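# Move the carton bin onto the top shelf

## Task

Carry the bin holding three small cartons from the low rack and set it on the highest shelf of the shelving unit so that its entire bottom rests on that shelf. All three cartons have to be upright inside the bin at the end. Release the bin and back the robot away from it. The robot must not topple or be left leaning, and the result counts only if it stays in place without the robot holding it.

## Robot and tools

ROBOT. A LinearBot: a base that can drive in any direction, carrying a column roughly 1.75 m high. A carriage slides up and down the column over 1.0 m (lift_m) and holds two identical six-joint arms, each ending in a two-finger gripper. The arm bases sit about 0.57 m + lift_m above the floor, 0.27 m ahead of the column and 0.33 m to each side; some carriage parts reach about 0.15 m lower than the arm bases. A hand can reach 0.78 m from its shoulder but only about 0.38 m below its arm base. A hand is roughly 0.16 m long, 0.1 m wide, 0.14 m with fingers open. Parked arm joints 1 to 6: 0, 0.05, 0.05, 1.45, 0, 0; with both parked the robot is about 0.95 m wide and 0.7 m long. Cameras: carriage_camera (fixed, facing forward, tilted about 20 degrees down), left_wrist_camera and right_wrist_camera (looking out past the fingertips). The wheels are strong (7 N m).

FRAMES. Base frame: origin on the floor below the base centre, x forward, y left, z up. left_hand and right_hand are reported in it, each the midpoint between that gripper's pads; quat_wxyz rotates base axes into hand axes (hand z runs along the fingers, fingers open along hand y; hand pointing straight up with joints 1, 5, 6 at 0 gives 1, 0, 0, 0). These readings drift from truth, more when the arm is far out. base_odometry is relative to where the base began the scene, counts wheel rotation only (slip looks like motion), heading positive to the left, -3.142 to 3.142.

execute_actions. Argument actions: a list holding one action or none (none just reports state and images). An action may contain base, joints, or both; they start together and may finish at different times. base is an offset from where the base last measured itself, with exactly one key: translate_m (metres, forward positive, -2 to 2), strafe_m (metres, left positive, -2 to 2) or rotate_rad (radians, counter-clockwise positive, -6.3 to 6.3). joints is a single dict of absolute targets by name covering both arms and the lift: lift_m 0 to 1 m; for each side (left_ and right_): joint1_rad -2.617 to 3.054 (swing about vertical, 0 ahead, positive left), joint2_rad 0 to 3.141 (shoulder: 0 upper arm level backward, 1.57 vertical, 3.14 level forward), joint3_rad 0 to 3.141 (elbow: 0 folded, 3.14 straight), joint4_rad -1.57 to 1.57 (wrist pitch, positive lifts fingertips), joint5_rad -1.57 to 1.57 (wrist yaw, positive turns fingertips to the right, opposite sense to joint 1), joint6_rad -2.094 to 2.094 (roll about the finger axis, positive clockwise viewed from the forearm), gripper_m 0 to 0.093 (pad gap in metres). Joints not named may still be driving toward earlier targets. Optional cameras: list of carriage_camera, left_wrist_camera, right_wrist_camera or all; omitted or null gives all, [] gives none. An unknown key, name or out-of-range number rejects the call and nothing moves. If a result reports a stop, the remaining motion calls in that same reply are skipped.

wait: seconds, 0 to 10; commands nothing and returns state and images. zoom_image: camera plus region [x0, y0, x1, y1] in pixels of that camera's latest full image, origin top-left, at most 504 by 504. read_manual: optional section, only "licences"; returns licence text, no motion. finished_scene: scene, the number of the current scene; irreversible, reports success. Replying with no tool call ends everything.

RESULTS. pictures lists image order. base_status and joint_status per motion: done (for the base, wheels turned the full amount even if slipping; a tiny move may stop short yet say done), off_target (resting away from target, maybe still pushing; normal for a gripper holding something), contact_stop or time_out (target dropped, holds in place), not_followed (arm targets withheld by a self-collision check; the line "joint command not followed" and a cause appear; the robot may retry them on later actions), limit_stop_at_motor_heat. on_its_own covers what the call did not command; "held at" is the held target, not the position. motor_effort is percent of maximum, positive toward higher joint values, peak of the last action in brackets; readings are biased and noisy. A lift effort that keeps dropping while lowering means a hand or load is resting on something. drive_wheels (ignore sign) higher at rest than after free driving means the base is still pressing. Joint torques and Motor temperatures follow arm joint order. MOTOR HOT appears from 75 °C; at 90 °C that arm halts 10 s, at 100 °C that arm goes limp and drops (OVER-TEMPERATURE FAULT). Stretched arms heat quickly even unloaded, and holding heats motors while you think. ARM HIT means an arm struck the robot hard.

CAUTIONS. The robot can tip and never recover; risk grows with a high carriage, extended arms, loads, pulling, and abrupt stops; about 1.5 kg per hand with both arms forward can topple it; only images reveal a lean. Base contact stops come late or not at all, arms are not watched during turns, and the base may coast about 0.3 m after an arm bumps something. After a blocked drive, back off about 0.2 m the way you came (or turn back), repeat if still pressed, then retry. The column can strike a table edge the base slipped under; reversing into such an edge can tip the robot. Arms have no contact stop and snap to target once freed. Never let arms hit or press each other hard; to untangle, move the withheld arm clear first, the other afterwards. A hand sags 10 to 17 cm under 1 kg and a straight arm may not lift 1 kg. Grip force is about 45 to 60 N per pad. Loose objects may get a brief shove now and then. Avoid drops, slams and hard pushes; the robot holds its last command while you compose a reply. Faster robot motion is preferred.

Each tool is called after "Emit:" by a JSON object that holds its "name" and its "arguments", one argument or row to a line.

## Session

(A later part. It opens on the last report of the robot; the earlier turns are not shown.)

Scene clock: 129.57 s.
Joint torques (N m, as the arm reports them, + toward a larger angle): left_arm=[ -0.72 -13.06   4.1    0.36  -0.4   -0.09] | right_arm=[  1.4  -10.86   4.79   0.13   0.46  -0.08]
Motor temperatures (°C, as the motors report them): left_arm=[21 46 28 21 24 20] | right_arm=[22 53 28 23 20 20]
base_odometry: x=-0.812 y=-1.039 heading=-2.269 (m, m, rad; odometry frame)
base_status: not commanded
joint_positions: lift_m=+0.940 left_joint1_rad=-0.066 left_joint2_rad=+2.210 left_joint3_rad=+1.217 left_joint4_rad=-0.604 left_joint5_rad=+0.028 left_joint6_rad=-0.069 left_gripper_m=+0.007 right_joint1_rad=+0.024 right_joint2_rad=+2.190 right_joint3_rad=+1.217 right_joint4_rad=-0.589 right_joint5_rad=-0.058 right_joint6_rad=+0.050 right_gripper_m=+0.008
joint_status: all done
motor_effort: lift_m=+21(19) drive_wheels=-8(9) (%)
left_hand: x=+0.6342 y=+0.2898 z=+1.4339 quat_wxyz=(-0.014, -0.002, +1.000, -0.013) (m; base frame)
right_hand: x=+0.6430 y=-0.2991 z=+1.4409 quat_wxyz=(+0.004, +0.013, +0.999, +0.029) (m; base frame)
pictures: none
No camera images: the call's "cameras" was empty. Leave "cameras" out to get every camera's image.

Emit:
{"name": "execute_actions", "arguments": {
  "actions": [
    {"joints": {"left_gripper_m": 0.07, "right_gripper_m": 0.07}}
  ],
  "cameras": []
}}

Emit:
{"name": "execute_actions", "arguments": {
  "actions": [
    {"joints": {"lift_m": 1.0, "left_joint2_rad": 1.95, "left_joint3_rad": 1.18, "left_joint4_rad": -0.80, "right_joint2_rad": 1.95, "right_joint3_rad": 1.18, "right_joint4_rad": -0.80}}
  ]
}}

Scene clock: 134.00 s.
Joint torques (N m, as the arm reports them, + toward a larger angle): left_arm=[ -0.37 -13.09   4.29   0.36  -0.21  -0.04] | right_arm=[  0.51 -10.77   4.83   0.15   0.02  -0.01]
Motor temperatures (°C, as the motors report them): left_arm=[21 46 28 21 24 20] | right_arm=[22 53 28 23 20 20]
base_odometry: x=-0.812 y=-1.039 heading=-2.269 (m, m, rad; odometry frame)
base_status: not commanded
joint_positions: lift_m=+0.940 left_joint1_rad=-0.071 left_joint2_rad=+2.210 left_joint3_rad=+1.217 left_joint4_rad=-0.604 left_joint5_rad=+0.008 left_joint6_rad=-0.074 left_gripper_m=+0.070 right_joint1_rad=+0.034 right_joint2_rad=+2.190 right_joint3_rad=+1.217 right_joint4_rad=-0.592 right_joint5_rad=-0.013 right_joint6_rad=+0.045 right_gripper_m=+0.070
joint_status: all done
motor_effort: lift_m=+21(21) drive_wheels=-7(7) (%)
left_hand: x=+0.6343 y=+0.2914 z=+1.4338 quat_wxyz=(-0.013, -0.001, +1.000, -0.003) (m; base frame)
right_hand: x=+0.6423 y=-0.3032 z=+1.4406 quat_wxyz=(+0.003, +0.005, +1.000, +0.007) (m; base frame)
pictures: none
No camera images: the call's "cameras" was empty. Leave "cameras" out to get every camera's image.

Scene clock: 134.97 s.
Joint torques (N m, as the arm reports them, + toward a larger angle): left_arm=[-0.38 -9.38  4.83  0.37 -0.2  -0.04] | right_arm=[ 0.54 -7.71  5.62  0.2   0.03 -0.01]
Motor temperatures (°C, as the motors report them): left_arm=[21 46 28 21 24 20] | right_arm=[22 53 28 23 20 20]
base_odometry: x=-0.812 y=-1.039 heading=-2.269 (m, m, rad; odometry frame)
base_status: not commanded
joint_positions: lift_m=+1.000 left_joint1_rad=-0.071 left_joint2_rad=+1.946 left_joint3_rad=+1.188 left_joint4_rad=-0.791 left_joint5_rad=+0.007 left_joint6_rad=-0.074 left_gripper_m=+0.070 right_joint1_rad=+0.034 right_joint2_rad=+1.935 right_joint3_rad=+1.182 right_joint4_rad=-0.791 right_joint5_rad=-0.012 right_joint6_rad=+0.045 right_gripper_m=+0.070
joint_status: all done
motor_effort: lift_m=+25(32) drive_wheels=-7(10) (%)
left_hand: x=+0.6205 y=+0.2926 z=+1.5747 quat_wxyz=(+0.011, -0.001, +1.000, -0.004) (m; base frame)
right_hand: x=+0.6203 y=-0.3042 z=+1.5770 quat_wxyz=(+0.013, +0.005, +1.000, +0.007) (m; base frame)
pictures: carriage_camera, left_wrist_camera, right_wrist_camera
Images, in order (width x height): carriage_camera 672x504, left_wrist_camera 672x504, right_wrist_camera 672x504.

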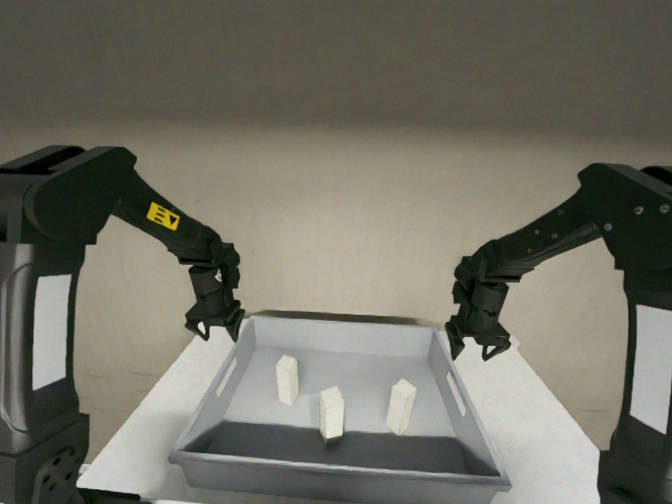

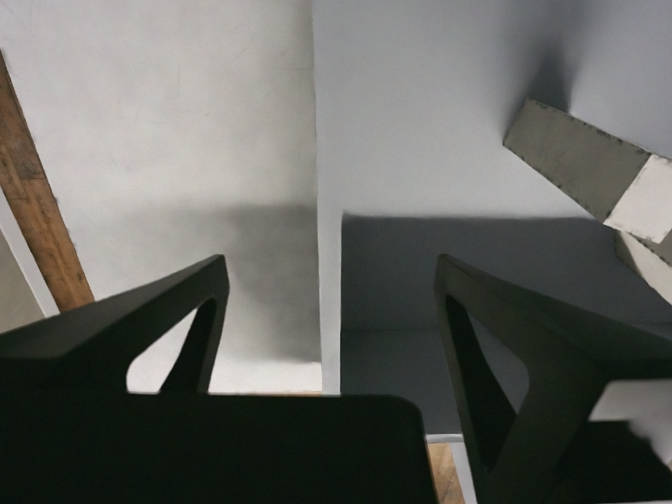

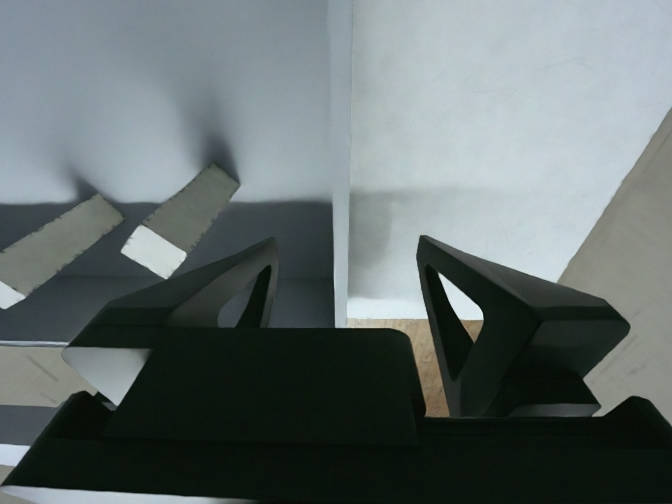

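Emit:
{"name": "execute_actions", "arguments": {
  "actions": [
    {"base": {"translate_m": -0.55}, "joints": {"left_joint1_rad": 0, "left_joint2_rad": 0.05, "left_joint3_rad": 0.05, "left_joint4_rad": 1.45, "left_joint5_rad": 0, "left_joint6_rad": 0, "right_joint1_rad": 0, "right_joint2_rad": 0.05, "right_joint3_rad": 0.05, "right_joint4_rad": 1.45, "right_joint5_rad": 0, "right_joint6_rad": 0, "left_gripper_m": 0.093, "right_gripper_m": 0.093}}
  ],
  "cameras": ["carriage_camera"]
}}

Scene clock: 142.40 s.
Joint torques (N m, as the arm reports them, + toward a larger angle): left_arm=[ 0.08  4.73  3.06 -0.5  -0.17  0.06] | right_arm=[ 0.18  3.68  4.14 -0.42 -0.01 -0.02]
Motor temperatures (°C, as the motors report them): left_arm=[21 44 28 21 24 20] | right_arm=[22 51 28 24 20 20]
base_odometry: x=-0.458 y=-0.618 heading=-2.269 (m, m, rad; odometry frame)
base_status: done
joint_positions: lift_m=+1.000 left_joint1_rad=+0.002 left_joint2_rad=+0.052 left_joint3_rad=+0.075 left_joint4_rad=+1.459 left_joint5_rad=+0.003 left_joint6_rad=-0.005 left_gripper_m=+0.093 right_joint1_rad=-0.001 right_joint2_rad=+0.059 right_joint3_rad=+0.073 right_joint4_rad=+1.457 right_joint5_rad=-0.008 right_joint6_rad=+0.004 right_gripper_m=+0.093
joint_status: all done
motor_effort: lift_m=+24(24) drive_wheels=+0(22) (%)
left_hand: x=+0.3018 y=+0.3175 z=+2.0240 quat_wxyz=(+0.999, +0.001, +0.044, -0.001) (m; base frame)
right_hand: x=+0.3053 y=-0.3166 z=+2.0234 quat_wxyz=(+0.999, -0.004, +0.050, +0.002) (m; base frame)
pictures: carriage_camera
Images, in order (width x height): carriage_camera 672x504.

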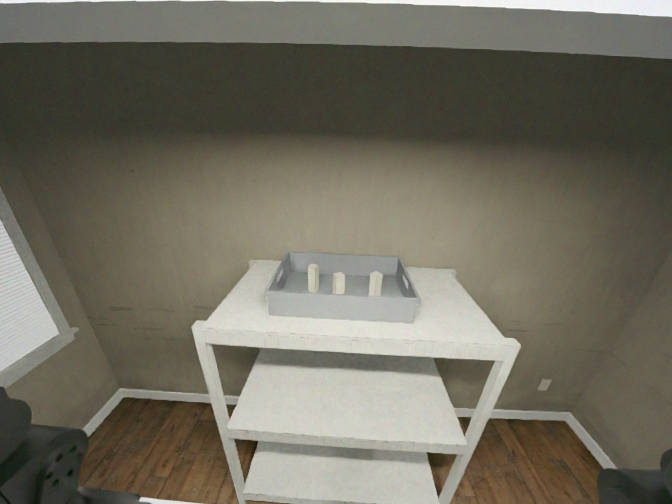

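Emit:
{"name": "finished_scene", "arguments": {
  "scene": 2
}}

The scene is finished: the task was done.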